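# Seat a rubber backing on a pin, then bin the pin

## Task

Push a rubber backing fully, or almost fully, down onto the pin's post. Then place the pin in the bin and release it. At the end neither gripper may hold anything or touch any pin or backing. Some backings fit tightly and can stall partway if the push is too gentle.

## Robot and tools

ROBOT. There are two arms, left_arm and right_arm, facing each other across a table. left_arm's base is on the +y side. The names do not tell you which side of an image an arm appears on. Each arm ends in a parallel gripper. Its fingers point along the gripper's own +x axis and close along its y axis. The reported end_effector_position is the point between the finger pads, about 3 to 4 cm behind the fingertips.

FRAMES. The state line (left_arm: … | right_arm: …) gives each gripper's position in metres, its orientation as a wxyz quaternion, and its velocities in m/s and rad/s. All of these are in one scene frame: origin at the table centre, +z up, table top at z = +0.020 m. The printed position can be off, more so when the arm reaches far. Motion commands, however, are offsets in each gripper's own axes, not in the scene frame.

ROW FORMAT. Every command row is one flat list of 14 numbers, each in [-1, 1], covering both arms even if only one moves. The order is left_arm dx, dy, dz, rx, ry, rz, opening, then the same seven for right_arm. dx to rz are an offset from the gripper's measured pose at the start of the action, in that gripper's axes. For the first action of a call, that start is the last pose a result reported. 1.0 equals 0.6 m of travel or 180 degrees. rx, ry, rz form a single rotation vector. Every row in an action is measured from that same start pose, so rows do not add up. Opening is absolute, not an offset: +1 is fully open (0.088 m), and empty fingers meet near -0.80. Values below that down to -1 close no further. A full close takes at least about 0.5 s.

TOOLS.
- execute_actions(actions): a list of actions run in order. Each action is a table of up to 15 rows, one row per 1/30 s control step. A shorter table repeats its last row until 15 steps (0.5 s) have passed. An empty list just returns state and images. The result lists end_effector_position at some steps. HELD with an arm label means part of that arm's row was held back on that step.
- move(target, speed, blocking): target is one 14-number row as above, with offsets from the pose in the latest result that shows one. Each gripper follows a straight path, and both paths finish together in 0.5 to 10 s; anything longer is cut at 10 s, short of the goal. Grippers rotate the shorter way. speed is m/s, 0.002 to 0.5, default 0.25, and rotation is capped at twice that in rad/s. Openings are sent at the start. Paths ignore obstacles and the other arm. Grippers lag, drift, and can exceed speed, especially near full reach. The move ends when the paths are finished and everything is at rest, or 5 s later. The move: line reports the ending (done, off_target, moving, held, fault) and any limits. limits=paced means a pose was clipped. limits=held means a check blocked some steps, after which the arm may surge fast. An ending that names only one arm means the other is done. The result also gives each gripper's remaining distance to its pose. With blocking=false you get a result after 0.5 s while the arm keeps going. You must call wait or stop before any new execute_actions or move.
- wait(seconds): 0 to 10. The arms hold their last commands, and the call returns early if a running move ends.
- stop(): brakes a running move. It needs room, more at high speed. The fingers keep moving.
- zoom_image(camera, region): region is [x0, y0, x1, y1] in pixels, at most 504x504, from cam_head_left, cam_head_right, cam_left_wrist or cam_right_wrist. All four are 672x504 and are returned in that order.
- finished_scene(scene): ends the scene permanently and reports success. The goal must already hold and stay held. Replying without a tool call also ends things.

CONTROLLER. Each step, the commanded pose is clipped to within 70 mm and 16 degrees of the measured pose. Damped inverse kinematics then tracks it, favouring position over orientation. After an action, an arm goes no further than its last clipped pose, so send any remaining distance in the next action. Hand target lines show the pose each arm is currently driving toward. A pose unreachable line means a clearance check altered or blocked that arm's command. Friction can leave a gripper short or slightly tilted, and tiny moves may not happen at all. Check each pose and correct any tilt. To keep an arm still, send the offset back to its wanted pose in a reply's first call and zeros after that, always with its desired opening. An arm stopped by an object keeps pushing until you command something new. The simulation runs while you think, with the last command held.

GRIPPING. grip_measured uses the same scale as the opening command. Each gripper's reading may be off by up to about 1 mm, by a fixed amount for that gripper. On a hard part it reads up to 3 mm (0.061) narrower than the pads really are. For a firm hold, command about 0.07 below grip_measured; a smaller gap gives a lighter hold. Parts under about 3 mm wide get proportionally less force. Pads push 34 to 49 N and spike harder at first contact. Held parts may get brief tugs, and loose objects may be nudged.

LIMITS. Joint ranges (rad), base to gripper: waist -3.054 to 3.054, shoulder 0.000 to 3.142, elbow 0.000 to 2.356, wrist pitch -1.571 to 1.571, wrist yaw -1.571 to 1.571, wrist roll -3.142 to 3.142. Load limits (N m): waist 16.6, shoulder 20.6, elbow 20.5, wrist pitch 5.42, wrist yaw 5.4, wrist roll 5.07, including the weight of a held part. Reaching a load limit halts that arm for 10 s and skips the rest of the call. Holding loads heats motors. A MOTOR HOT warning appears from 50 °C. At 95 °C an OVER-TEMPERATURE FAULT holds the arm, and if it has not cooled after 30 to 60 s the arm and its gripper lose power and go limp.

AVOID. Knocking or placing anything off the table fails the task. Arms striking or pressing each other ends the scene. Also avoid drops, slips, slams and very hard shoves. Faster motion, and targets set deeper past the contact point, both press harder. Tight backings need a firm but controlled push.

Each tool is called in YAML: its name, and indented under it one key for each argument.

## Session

execute_actions:
  actions: []

Scene clock: 0.00 s.
left_arm: end_effector_position=(+0.2221, +0.2567, +0.3859) grip_measured=+0.985 end_effector_quat_wxyz=(+0.722, +0.333, +0.127, -0.594) end_effector_velocity=(-0.002, +0.000, -0.002) end_effector_angular_velocity=(+0.006, +0.008, +0.003) | right_arm: end_effector_position=(-0.3038, -0.3459, +0.1995) grip_measured=+0.982 end_effector_quat_wxyz=(+0.275, +0.020, +0.738, -0.616) end_effector_velocity=(+0.001, +0.001, +0.005) end_effector_angular_velocity=(-0.013, +0.013, +0.008)
Joint positions: left_arm=[ 1.167  0.973  1.203 -0.925  0.445  0.761  0.087] | right_arm=[ 0.579  2.081  1.134  0.394 -0.61  -2.012  0.087]
Joint velocities: left_arm=[-0.007 -0.002 -0.002 -0.007 -0.007 -0.007 -0.   ] | right_arm=[-0.007 -0.007 -0.002  0.007 -0.022  0.007 -0.   ]
Heat: left arm: hottest shoulder 32 °C (+0.0 °C/min); right arm: hottest shoulder 28 °C (+0.0 °C/min).
Hand target (left_arm): +0.222, +0.257, +0.386; +0.722, +0.333, +0.127, -0.594
Hand target (right_arm): -0.304, -0.346, +0.200; +0.275, +0.020, +0.738, -0.616

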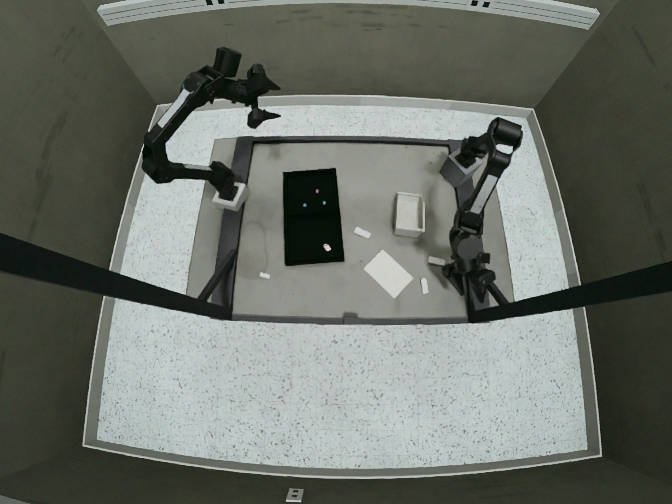

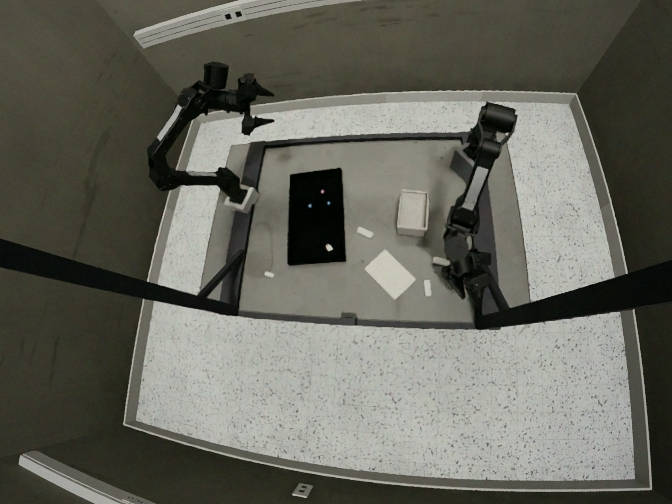

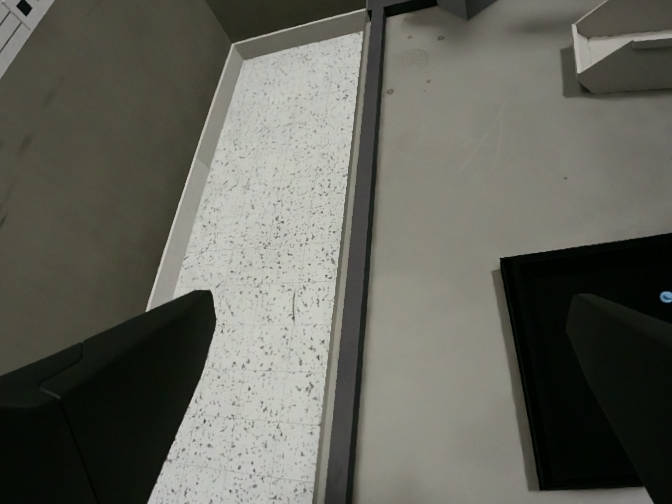

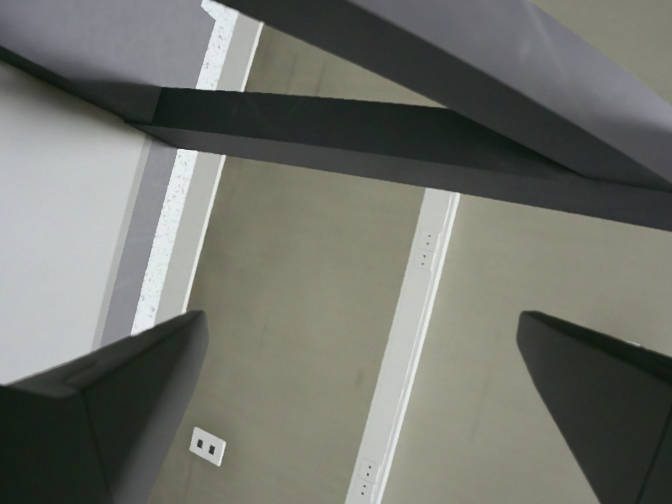

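zoom_image:
  camera: "cam_head_left"
  region: [270, 160, 380, 275]

zoom_image:
  camera: "cam_head_left"
  region: [305, 228, 345, 268]

zoom_image:
  camera: "cam_head_right"
  region: [308, 228, 348, 268]

zoom_image:
  camera: "cam_head_left"
  region: [295, 180, 335, 215]

Region (270, 160, 380, 275) of cam_head_left's 672x504 image, scaled by 4.383, with more detail than that image has; it fills the left 482 columns of this view, and the rest is white.

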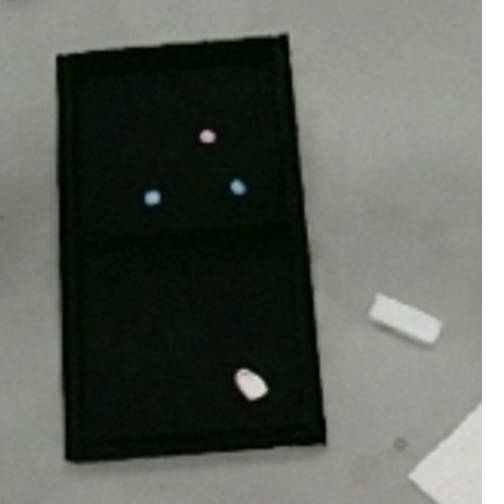

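Region (305, 228, 345, 268) of cam_head_left's 672x504 image, scaled by 12.600, with more detail than that image has.

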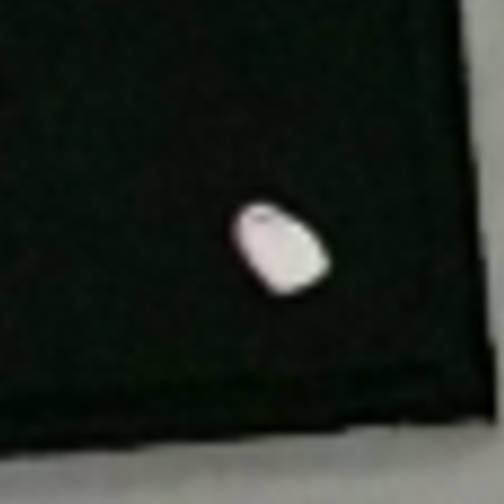

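Region (308, 228, 348, 268) of cam_head_right's 672x504 image, scaled by 12.600, with more detail than that image has.

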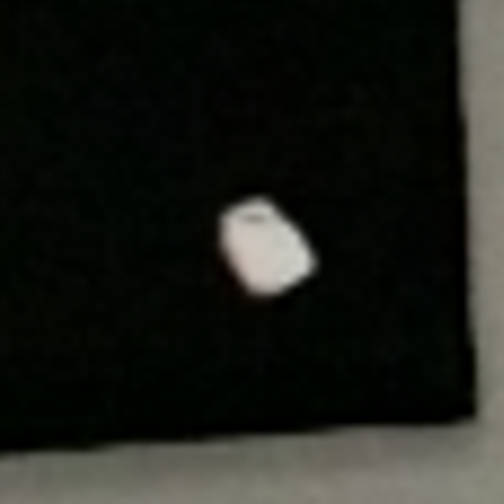

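Region (295, 180, 335, 215) of cam_head_left's 672x504 image, scaled by 12.600, with more detail than that image has; it fills the top 441 rows of this view, and the rest is white.

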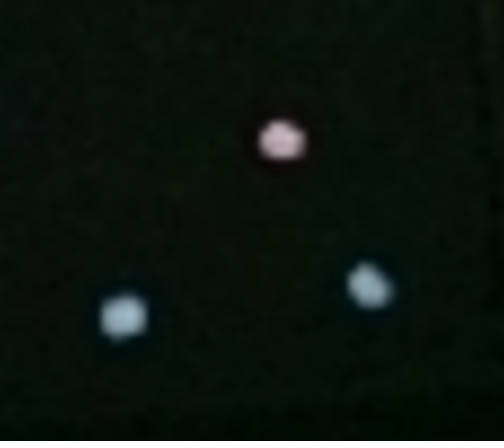

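zoom_image:
  camera: "cam_left_wrist"
  region: [632, 270, 672, 320]

zoom_image:
  camera: "cam_head_right"
  region: [300, 180, 340, 215]

zoom_image:
  camera: "cam_head_left"
  region: [345, 180, 475, 310]

Region (632, 270, 672, 320) of cam_left_wrist's 672x504 image, scaled by 10.080, with more detail than that image has; it fills the left 403 columns of this view, and the rest is white.

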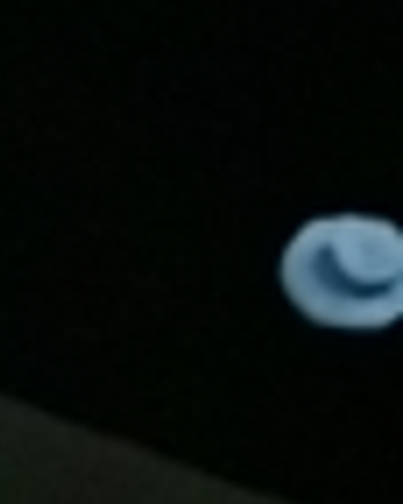

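Region (300, 180, 340, 215) of cam_head_right's 672x504 image, scaled by 12.600, with more detail than that image has; it fills the top 441 rows of this view, and the rest is white.

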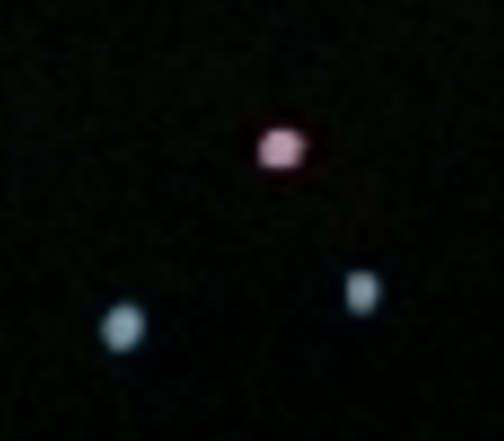

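Region (345, 180, 475, 310) of cam_head_left's 672x504 image, scaled by 3.877, with more detail than that image has.

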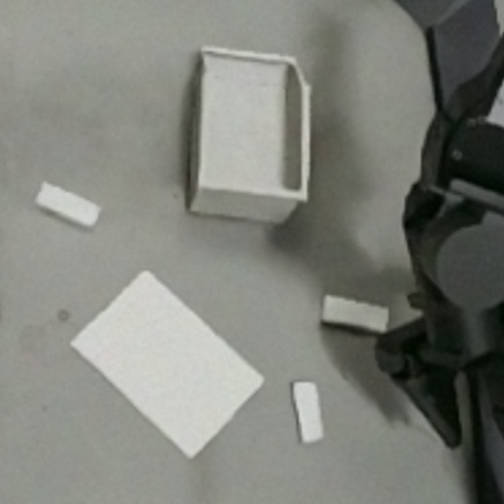

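move:
  target: [0.3190,-0.6413,0.0031,0.2563,0.1363,-0.2738,-0.2, -0.7446,0.4289,-0.1737,0.7827,0.4999,-0.1693,-0.5]
  speed: 0.45

Scene clock: 123.90 s.
left_arm: end_effector_position=(-0.0939, +0.0797, +0.1570) grip_measured=-0.197 end_effector_quat_wxyz=(+0.199, +0.601, +0.153, -0.759) end_effector_velocity=(+0.000, +0.001, +0.001) end_effector_angular_velocity=(+0.004, -0.005, +0.020) | right_arm: end_effector_position=(+0.1267, -0.0544, +0.1692) grip_measured=-0.498 end_effector_quat_wxyz=(+0.488, -0.415, +0.299, +0.708) end_effector_velocity=(-0.000, -0.000, +0.001) end_effector_angular_velocity=(+0.001, -0.004, +0.020)
Joint positions: left_arm=[-0.059  2.014  1.566 -0.941  0.148  0.71   0.029] | right_arm=[-0.507  1.752  0.963 -0.297 -0.115 -0.173  0.015]
Joint velocities: left_arm=[-0.002 -0.002  0.002 -0.007 -0.007 -0.022 -0.   ] | right_arm=[-0.002 -0.002  0.002 -0.007 -0.007 -0.022 -0.   ]
Heat: left arm: hottest wrist pitch 34 °C (+0.0 °C/min); right arm: hottest shoulder 44 °C (+3.0 °C/min).
Hand target (left_arm): -0.097, +0.078, +0.156; -0.195, -0.601, -0.151, +0.761
Hand target (right_arm): +0.128, -0.053, +0.167; +0.489, -0.417, +0.303, +0.704
Off the commanded pose (left_arm): 0.008 m, 1 deg.
Off the commanded pose (right_arm): 0.006 m, 1 deg.
move: done

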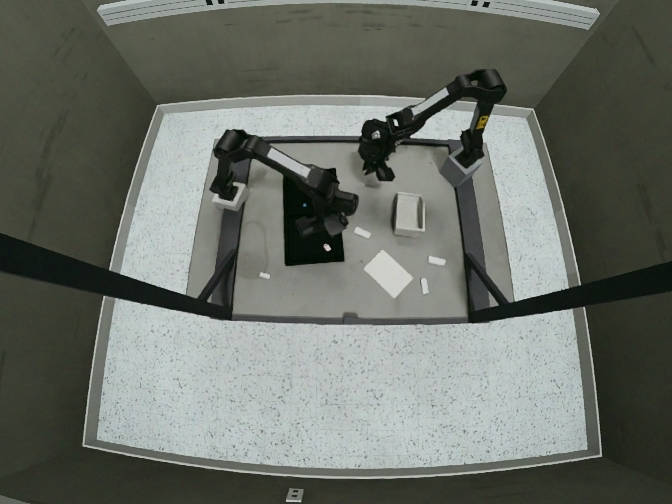

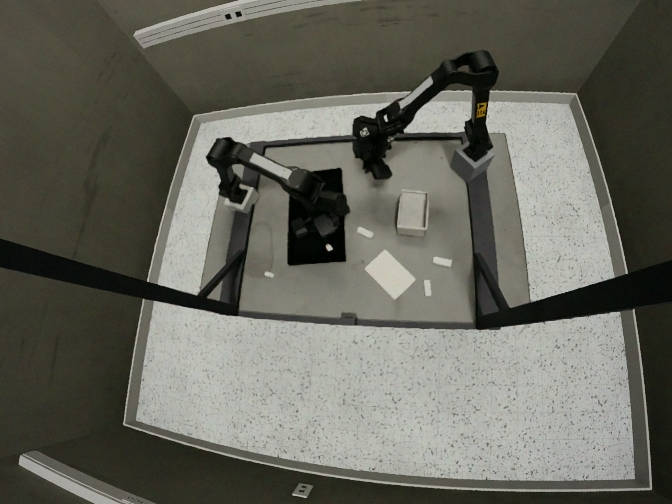

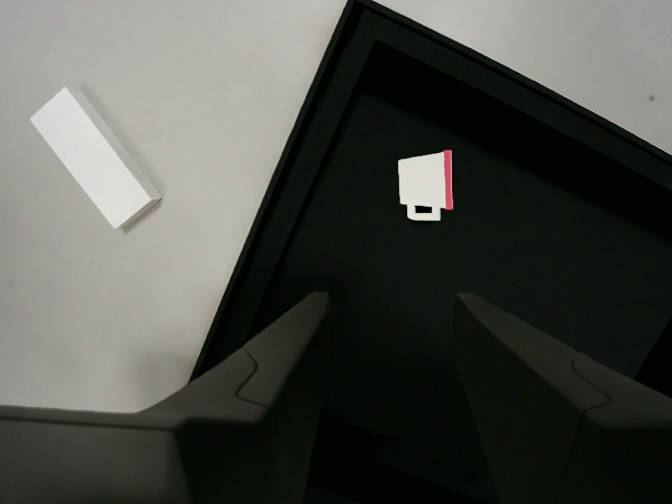

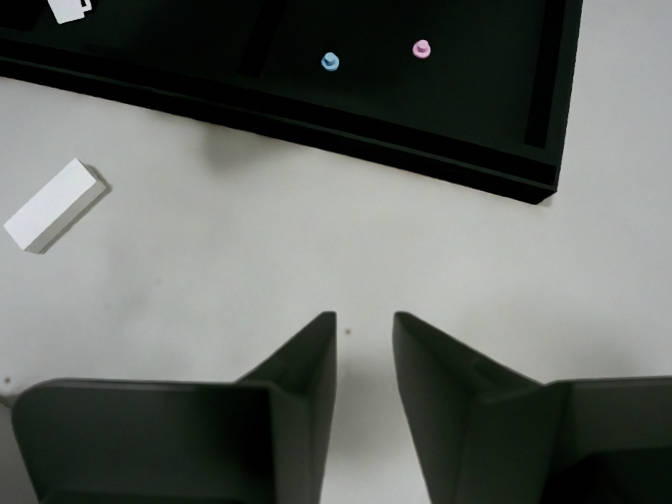

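zoom_image:
  camera: "cam_left_wrist"
  region: [380, 135, 480, 235]

zoom_image:
  camera: "cam_right_wrist"
  region: [30, 0, 120, 40]

zoom_image:
  camera: "cam_right_wrist"
  region: [305, 25, 445, 85]

Region (380, 135, 480, 235) of cam_left_wrist's 672x504 image, scaled by 5.040, with more detail than that image has.

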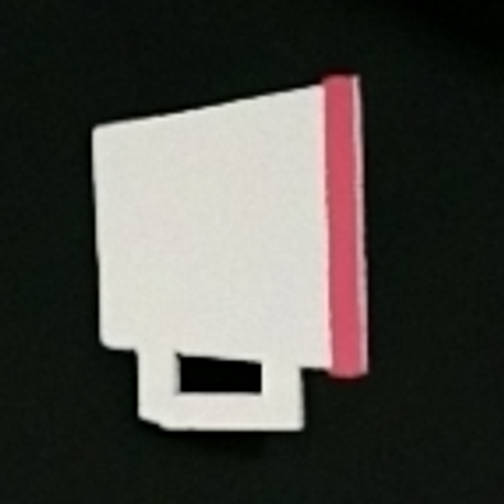

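Region (30, 0, 120, 40) of cam_right_wrist's 672x504 image, scaled by 5.600, with more detail than that image has.

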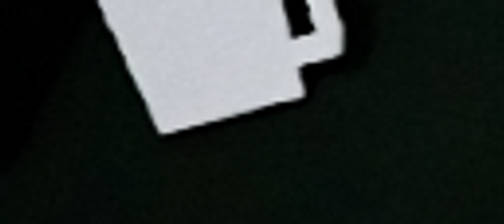

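Region (305, 25, 445, 85) of cam_right_wrist's 672x504 image, scaled by 3.600, with more detail than that image has; it fills the top 216 rows of this view, and the rest is white.

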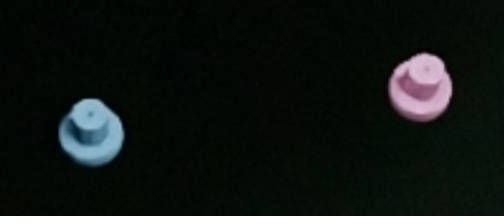

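zoom_image:
  camera: "cam_left_wrist"
  region: [300, 0, 560, 260]

Region (300, 0, 560, 260) of cam_left_wrist's 672x504 image, scaled by 1.938, with more detail than that image has.

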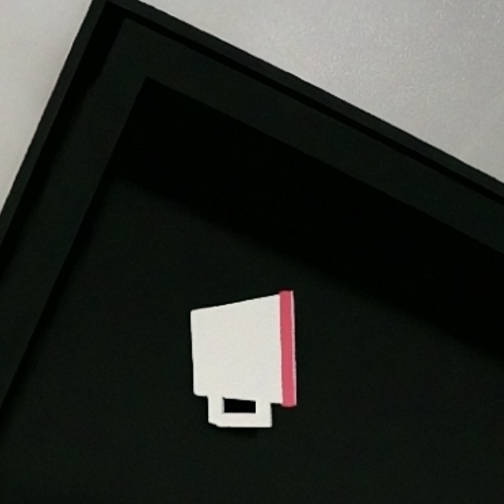

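execute_actions:
  actions: []

Scene clock: 243.90 s.
left_arm: end_effector_position=(-0.0939, +0.0798, +0.1564) grip_measured=-0.197 end_effector_quat_wxyz=(+0.198, +0.601, +0.153, -0.759) end_effector_velocity=(-0.000, +0.006, +0.002) end_effector_angular_velocity=(+0.014, -0.002, -0.025) | right_arm: end_effector_position=(+0.1267, -0.0545, +0.1691) grip_measured=-0.498 end_effector_quat_wxyz=(+0.487, -0.415, +0.300, +0.707) end_effector_velocity=(+0.004, -0.001, +0.001) end_effector_angular_velocity=(-0.000, -0.010, -0.004)
Joint positions: left_arm=[-0.059  2.016  1.566 -0.942  0.148  0.71   0.029] | right_arm=[-0.507  1.753  0.964 -0.298 -0.115 -0.173  0.015]
Joint velocities: left_arm=[-0.002 -0.007 -0.002 -0.022  0.007  0.022  0.   ] | right_arm=[-0.007 -0.007 -0.002 -0.007  0.007 -0.007 -0.   ]
Heat: left arm: hottest shoulder 38 °C (+1.0 °C/min); right arm: hottest shoulder 35 °C (-2.0 °C/min).
Hand target (left_arm): -0.097, +0.078, +0.156; -0.195, -0.601, -0.151, +0.760
Hand target (right_arm): +0.128, -0.053, +0.167; +0.488, -0.417, +0.303, +0.704
Off the commanded pose (left_arm): 0.008 m, 1 deg.
Off the commanded pose (right_arm): 0.006 m, 1 deg.

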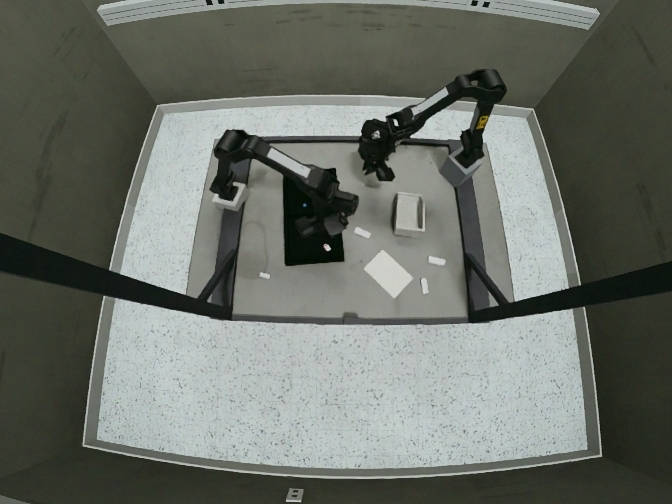

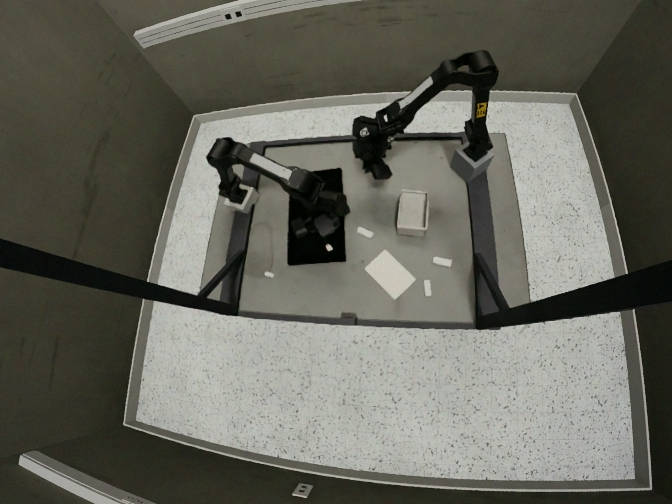

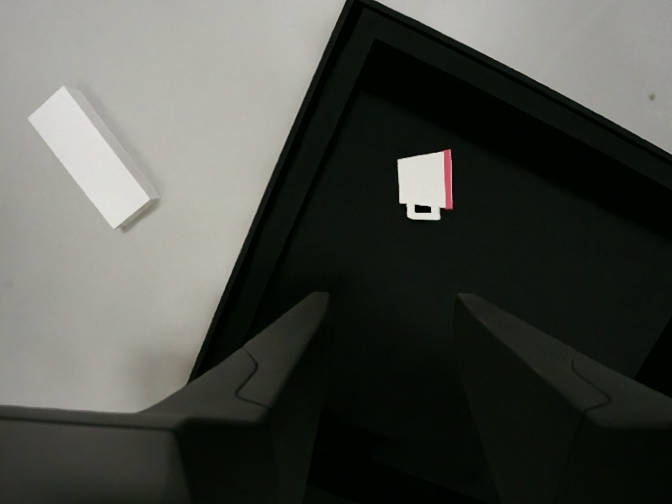

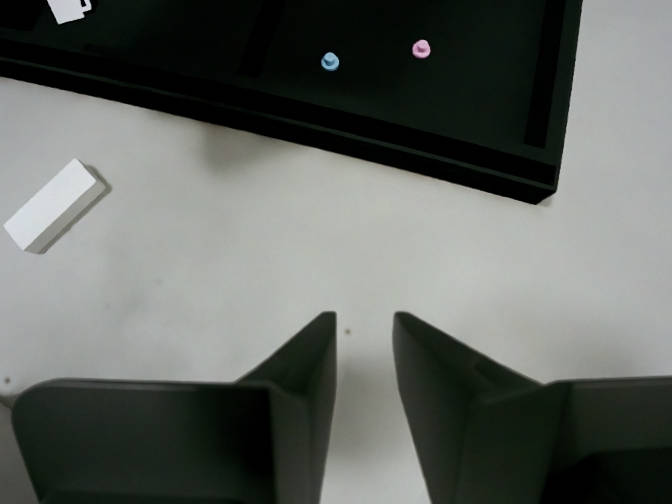

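move:
  target: [0.0989,-0.0789,0.0290,0.4713,0.1626,0.0383,0.2, 0.1973,0.0207,0.1398,0.0240,0.0572,-0.0172,-0.5]
  speed: 0.3

Scene clock: 367.00 s.
left_arm: end_effector_position=(-0.1467, +0.1036, +0.1105) grip_measured=+0.197 end_effector_quat_wxyz=(-0.245, +0.737, -0.387, -0.496) end_effector_velocity=(+0.002, +0.003, -0.001) end_effector_angular_velocity=(+0.007, -0.016, -0.008) | right_arm: end_effector_position=(+0.0699, +0.0643, +0.1130) grip_measured=-0.498 end_effector_quat_wxyz=(+0.495, -0.462, +0.354, +0.645) end_effector_velocity=(+0.004, +0.002, +0.003) end_effector_angular_velocity=(+0.008, -0.022, -0.003)
Joint positions: left_arm=[-0.381  2.108  1.485 -0.807 -0.374  1.881  0.049] | right_arm=[-0.398  2.373  1.738 -0.607 -0.003 -0.007  0.015]
Joint velocities: left_arm=[-0.002 -0.002 -0.007 -0.007 -0.007  0.007  0.   ] | right_arm=[-0.002 -0.002  0.007 -0.007  0.022 -0.007 -0.   ]
Heat: left arm: hottest shoulder 39 °C (+0.0 °C/min); right arm: hottest shoulder 35 °C (+0.0 °C/min).
Hand target (left_arm): -0.145, +0.107, +0.104; -0.255, +0.738, -0.384, -0.492
Hand target (right_arm): +0.070, +0.064, +0.107; +0.493, -0.466, +0.357, +0.642
Off the commanded pose (left_arm): 0.009 m, 1 deg.
Off the commanded pose (right_arm): 0.008 m, 1 deg.
move: off_target (left_arm)

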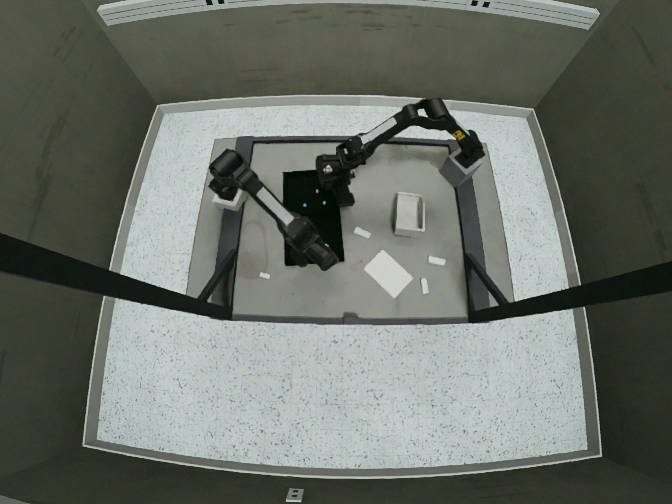

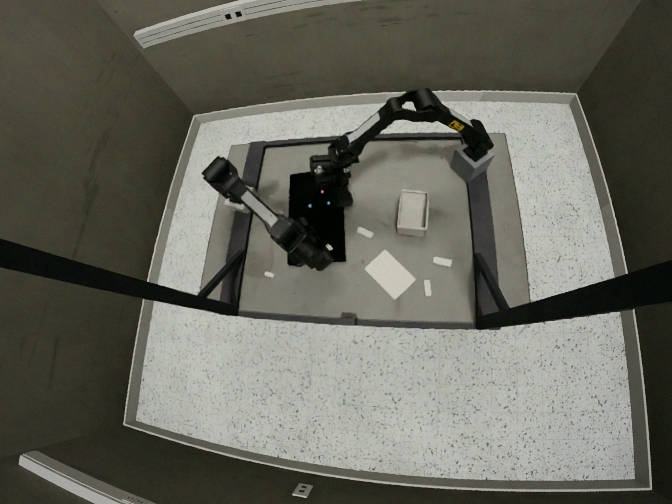

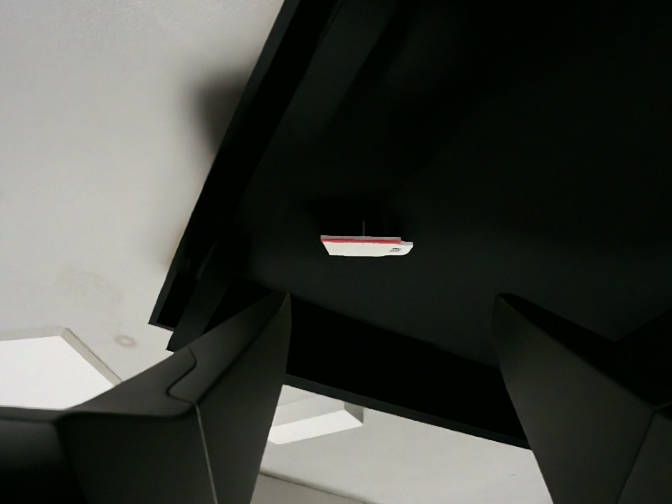

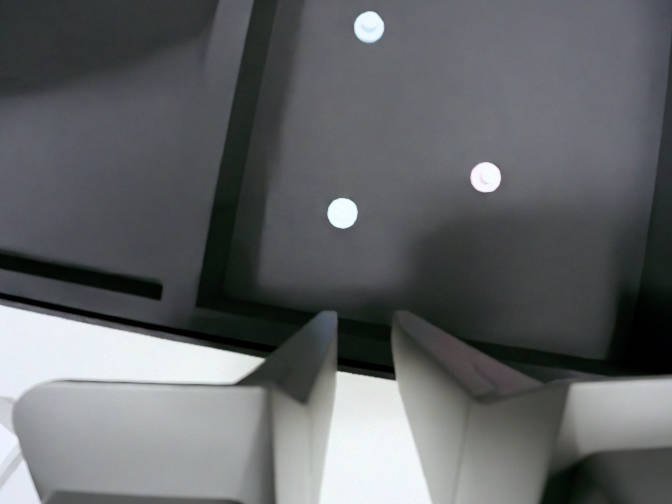

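zoom_image:
  camera: "cam_left_wrist"
  region: [260, 180, 520, 330]

zoom_image:
  camera: "cam_head_left"
  region: [260, 150, 400, 290]

Region (260, 180, 520, 330) of cam_left_wrist's 672x504 image, scaled by 1.938, with more detail than that image has; it fills the top 291 rows of this view, and the rest is white.

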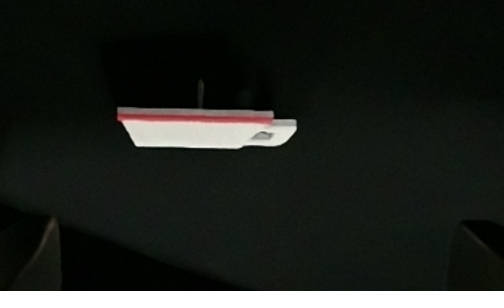

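Region (260, 150, 400, 290) of cam_head_left's 672x504 image, scaled by 3.600, with more detail than that image has.

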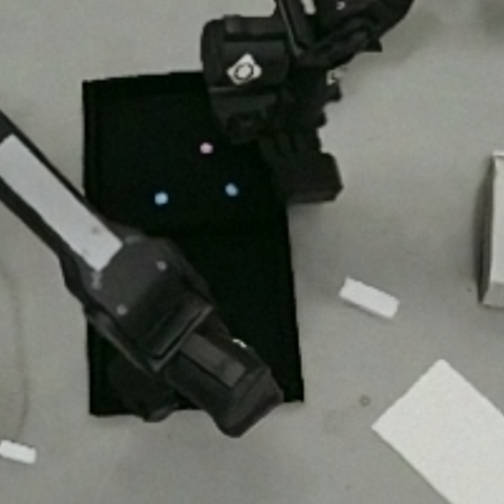

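move:
  target: [0.06,0.005,0,0,0,0,0.2, 0.072,0.0075,0.033,0,0,0,-0.5]
  speed: 0.08

Scene clock: 402.60 s.
left_arm: end_effector_position=(-0.1433, +0.0872, +0.0868) grip_measured=+0.197 end_effector_quat_wxyz=(-0.234, +0.738, -0.392, -0.497) end_effector_velocity=(+0.003, +0.000, +0.001) end_effector_angular_velocity=(-0.005, -0.024, -0.005) | right_arm: end_effector_position=(+0.0575, +0.0963, +0.0860) grip_measured=-0.498 end_effector_quat_wxyz=(+0.496, -0.457, +0.351, +0.649) end_effector_velocity=(+0.001, -0.005, -0.001) end_effector_angular_velocity=(-0.024, +0.003, -0.007)
Joint positions: left_arm=[-0.351  2.168  1.474 -0.704 -0.374  1.908  0.049] | right_arm=[-0.391  2.544  1.939 -0.624 -0.003 -0.001  0.015]
Joint velocities: left_arm=[-0.002 -0.002 -0.002 -0.007 -0.022  0.007 -0.   ] | right_arm=[-0.002 -0.002 -0.002 -0.022 -0.007  0.007 -0.   ]
Heat: left arm: hottest shoulder 40 °C (+1.0 °C/min); right arm: hottest shoulder 42 °C (+7.0 °C/min).
Hand target (left_arm): -0.142, +0.091, +0.077; -0.245, +0.737, -0.387, -0.496
Hand target (right_arm): +0.057, +0.095, +0.079; +0.495, -0.462, +0.354, +0.645
Off the commanded pose (left_arm): 0.010 m, 1 deg.
Off the commanded pose (right_arm): 0.008 m, 1 deg.
move: off_target (left_arm)

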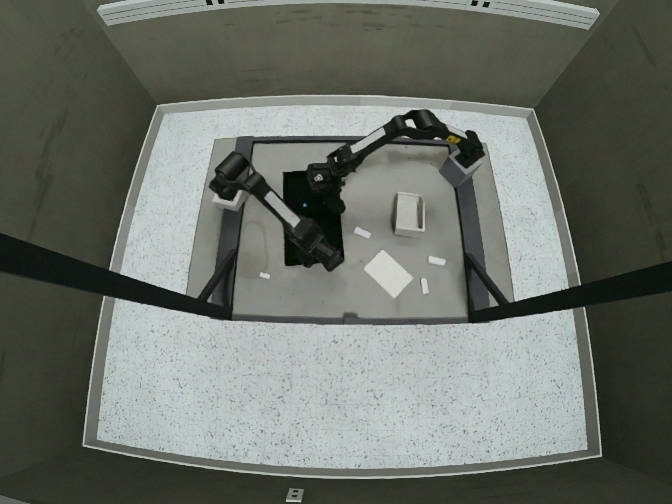

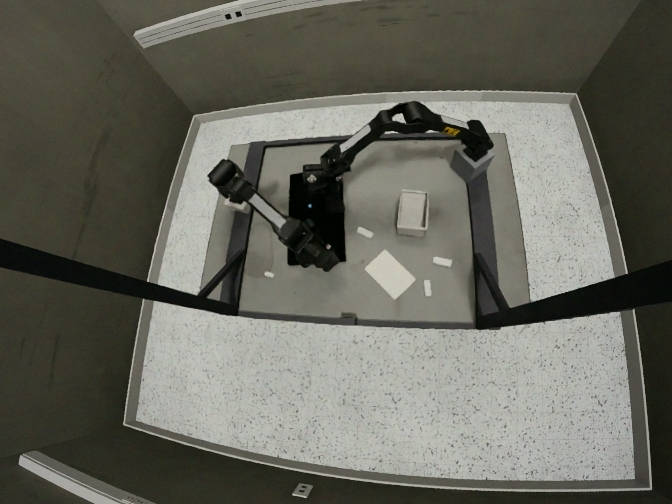

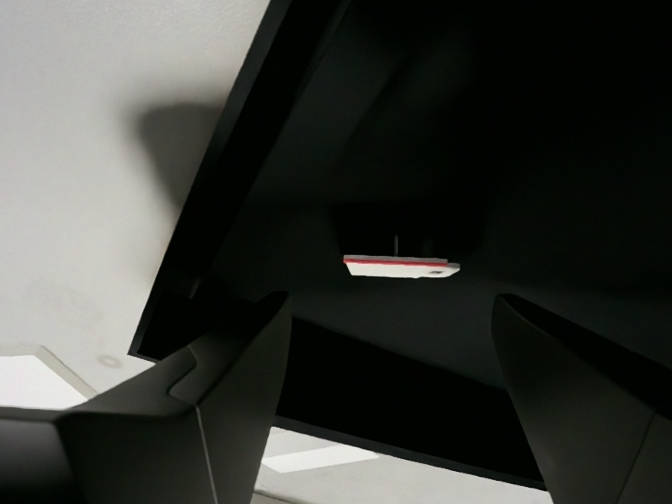

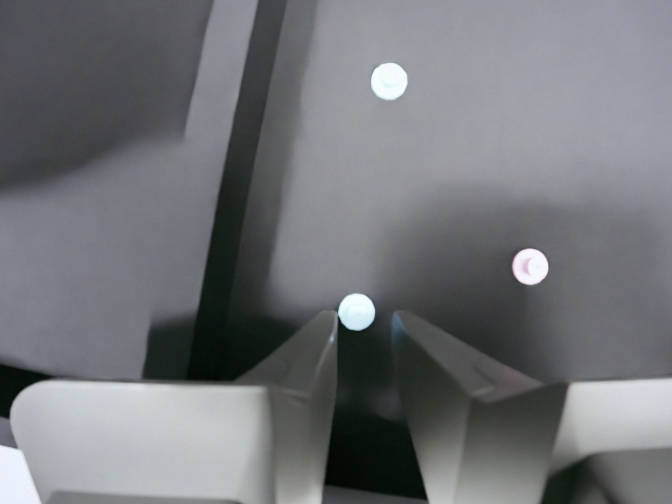

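move:
  target: [0.047,-0.011,0.017,0.0092,-0.0022,-0.0114,0.2, 0.0275,0.002,-0.005,0,0.006,0,-0.5]
  speed: 0.04

Scene clock: 431.23 s.
left_arm: end_effector_position=(-0.1362, +0.0807, +0.0747) grip_measured=+0.197 end_effector_quat_wxyz=(-0.232, +0.745, -0.390, -0.489) end_effector_velocity=(+0.002, +0.003, -0.003) end_effector_angular_velocity=(+0.005, -0.008, +0.019) | right_arm: end_effector_position=(+0.0566, +0.0998, +0.0763) grip_measured=-0.498 end_effector_quat_wxyz=(+0.495, -0.459, +0.353, +0.648) end_effector_velocity=(+0.002, +0.005, +0.003) end_effector_angular_velocity=(+0.015, +0.009, +0.002)
Joint positions: left_arm=[-0.334  2.196  1.463 -0.662 -0.392  1.922  0.049] | right_arm=[-0.391  2.582  1.972 -0.626 -0.003 -0.001  0.015]
Joint velocities: left_arm=[-0.002  0.002 -0.007 -0.007 -0.007 -0.022 -0.   ] | right_arm=[-0.007  0.002  0.012  0.007 -0.007 -0.007 -0.   ]
Heat: left arm: hottest shoulder 39 °C (+0.0 °C/min); right arm: hottest shoulder 46 °C (+10.1 °C/min).
Hand target (left_arm): -0.138, +0.089, +0.057; -0.255, +0.740, -0.385, -0.489
Hand target (right_arm): +0.056, +0.099, +0.070; +0.493, -0.463, +0.356, +0.645
Off the commanded pose (left_arm): 0.020 m, 3 deg.
Off the commanded pose (right_arm): 0.007 m, 1 deg.
move: off_target (left_arm)

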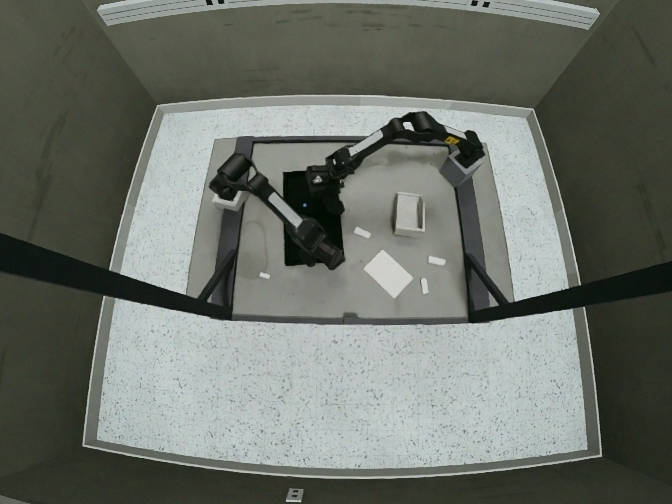

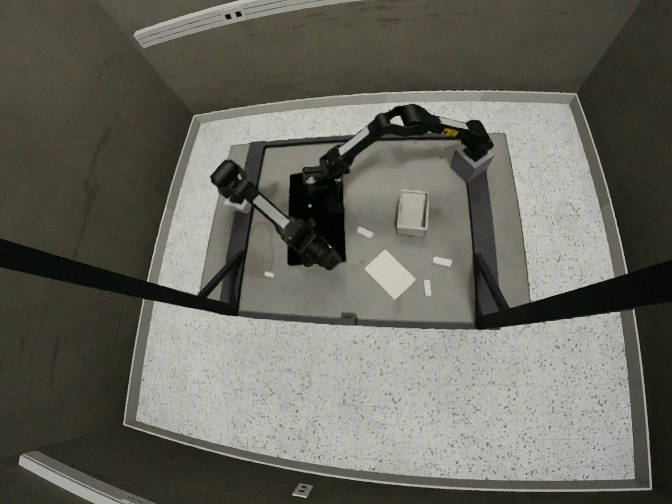

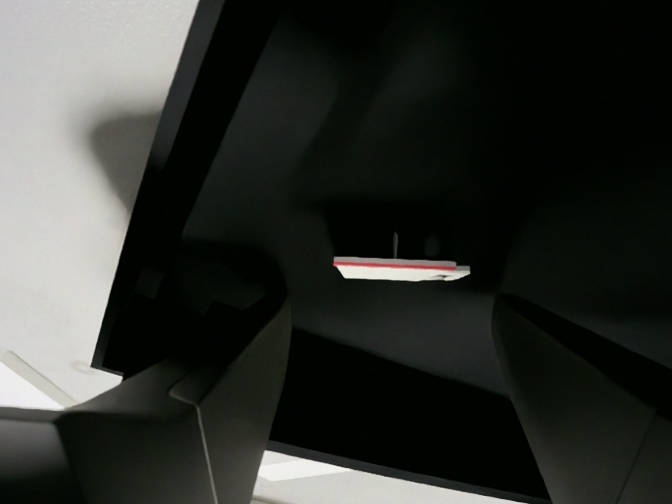

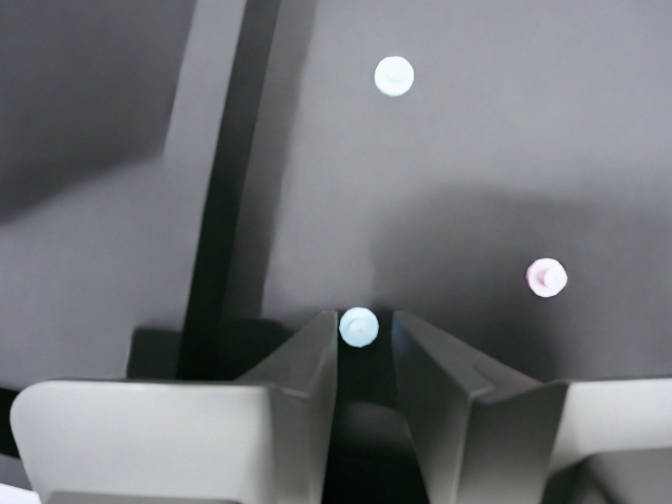

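execute_actions:
  actions:
    - [[-0.004,0,0,0,0,0,0.2, 0.004,0.004,-0.002,0,0.002,0,-0.5]]

zoom_image:
  camera: "cam_head_right"
  region: [270, 200, 370, 290]

zoom_image:
  camera: "cam_left_wrist"
  region: [60, 200, 360, 460]

Scene clock: 465.37 s.
left_arm: end_effector_position=(-0.1348, +0.0811, +0.0754) grip_measured=+0.197 end_effector_quat_wxyz=(-0.234, +0.746, -0.388, -0.488) end_effector_velocity=(+0.004, +0.006, -0.003) end_effector_angular_velocity=(+0.020, -0.022, +0.005) | right_arm: end_effector_position=(+0.0549, +0.0996, +0.0766) grip_measured=-0.498 end_effector_quat_wxyz=(+0.495, -0.459, +0.353, +0.648) end_effector_velocity=(+0.001, -0.002, -0.003) end_effector_angular_velocity=(-0.014, +0.006, -0.007)
Joint positions: left_arm=[-0.333  2.195  1.463 -0.667 -0.394  1.922  0.049] | right_arm=[-0.388  2.582  1.973 -0.627 -0.003  0.001  0.015]
Joint velocities: left_arm=[-0.002  0.002 -0.007 -0.022 -0.007 -0.007 -0.   ] | right_arm=[-0.002  0.002 -0.002 -0.007 -0.007  0.007 -0.   ]
Heat: left arm: hottest shoulder 37 °C (-3.1 °C/min); right arm: hottest shoulder 49 °C (+7.1 °C/min).
Hand target (left_arm): -0.137, +0.082, +0.077; -0.233, +0.745, -0.390, -0.489
Hand target (right_arm): +0.054, +0.099, +0.074; +0.494, -0.461, +0.354, +0.646
Off the commanded pose (left_arm): 0.002 m, 0 deg.
Off the commanded pose (right_arm): 0.003 m, 0 deg.
Step readings (end_effector_position):
0: left_arm (-0.1362, +0.0807, +0.0746) | right_arm (+0.0565, +0.1002, +0.0766)
1: left_arm (-0.1361, +0.0807, +0.0748) | right_arm (+0.0565, +0.1001, +0.0766)
2: left_arm (-0.1359, +0.0806, +0.0751) | right_arm (+0.0563, +0.1000, +0.0766)
4: left_arm (-0.1356, +0.0807, +0.0755) | right_arm (+0.0559, +0.0998, +0.0766)
8: left_arm (-0.1349, +0.0809, +0.0754) | right_arm (+0.0551, +0.0996, +0.0766)
15: end_effector_position above

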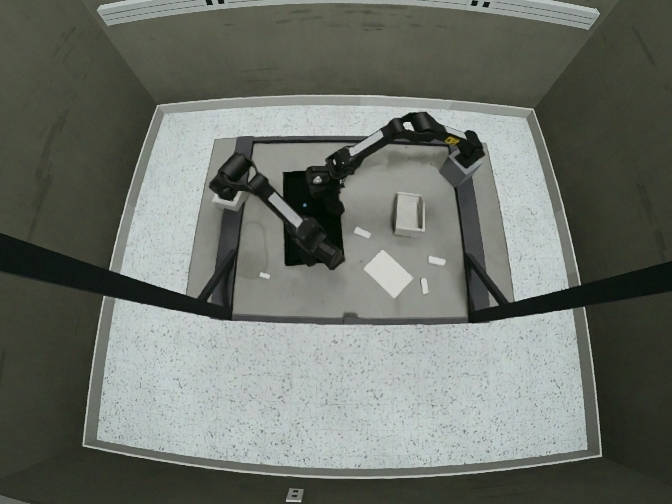

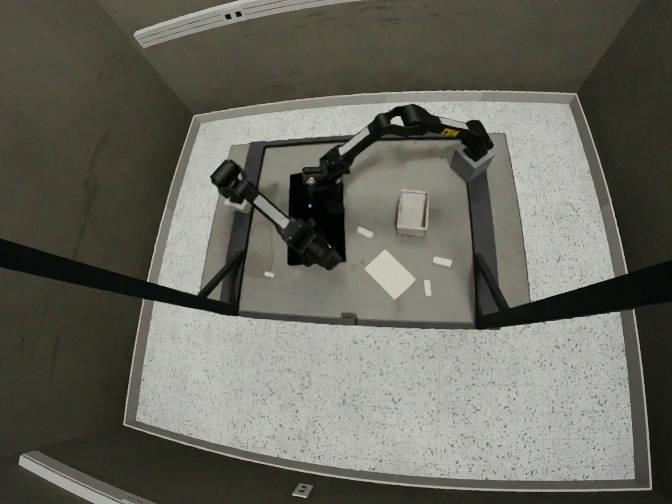

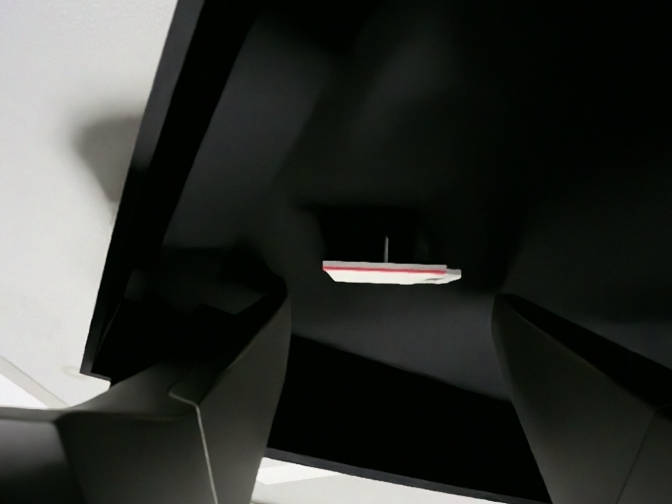

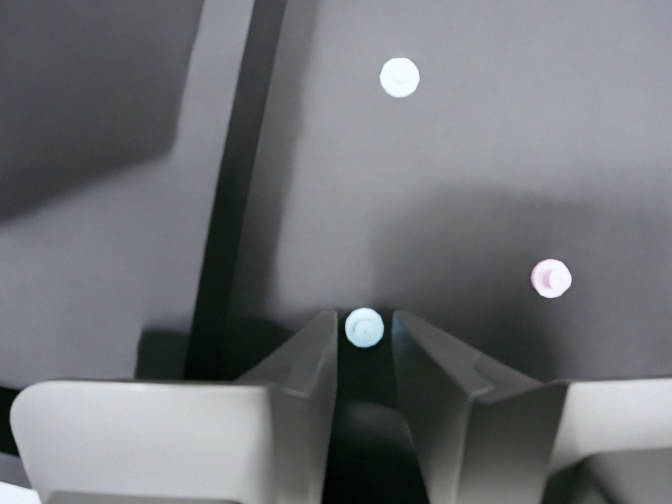

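Region (270, 200, 370, 290) of cam_head_right's 672x504 image, scaled by 5.040, with more detail than that image has; it fills the top 454 rows of this view, and the rest is white.

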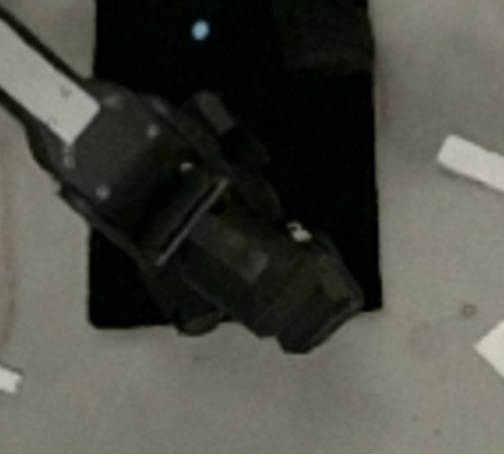

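Region (60, 200, 360, 460) of cam_left_wrist's 672x504 image, scaled by 1.680, with more detail than that image has; it fills the top 437 rows of this view, and the rest is white.

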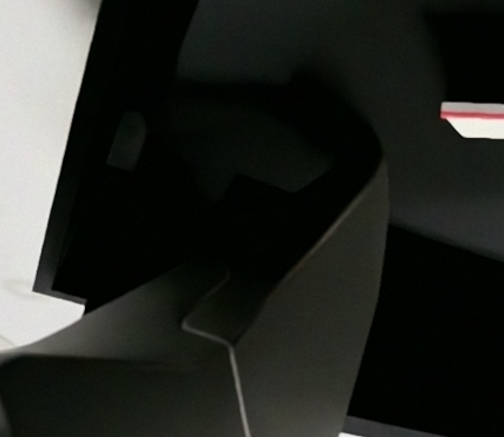

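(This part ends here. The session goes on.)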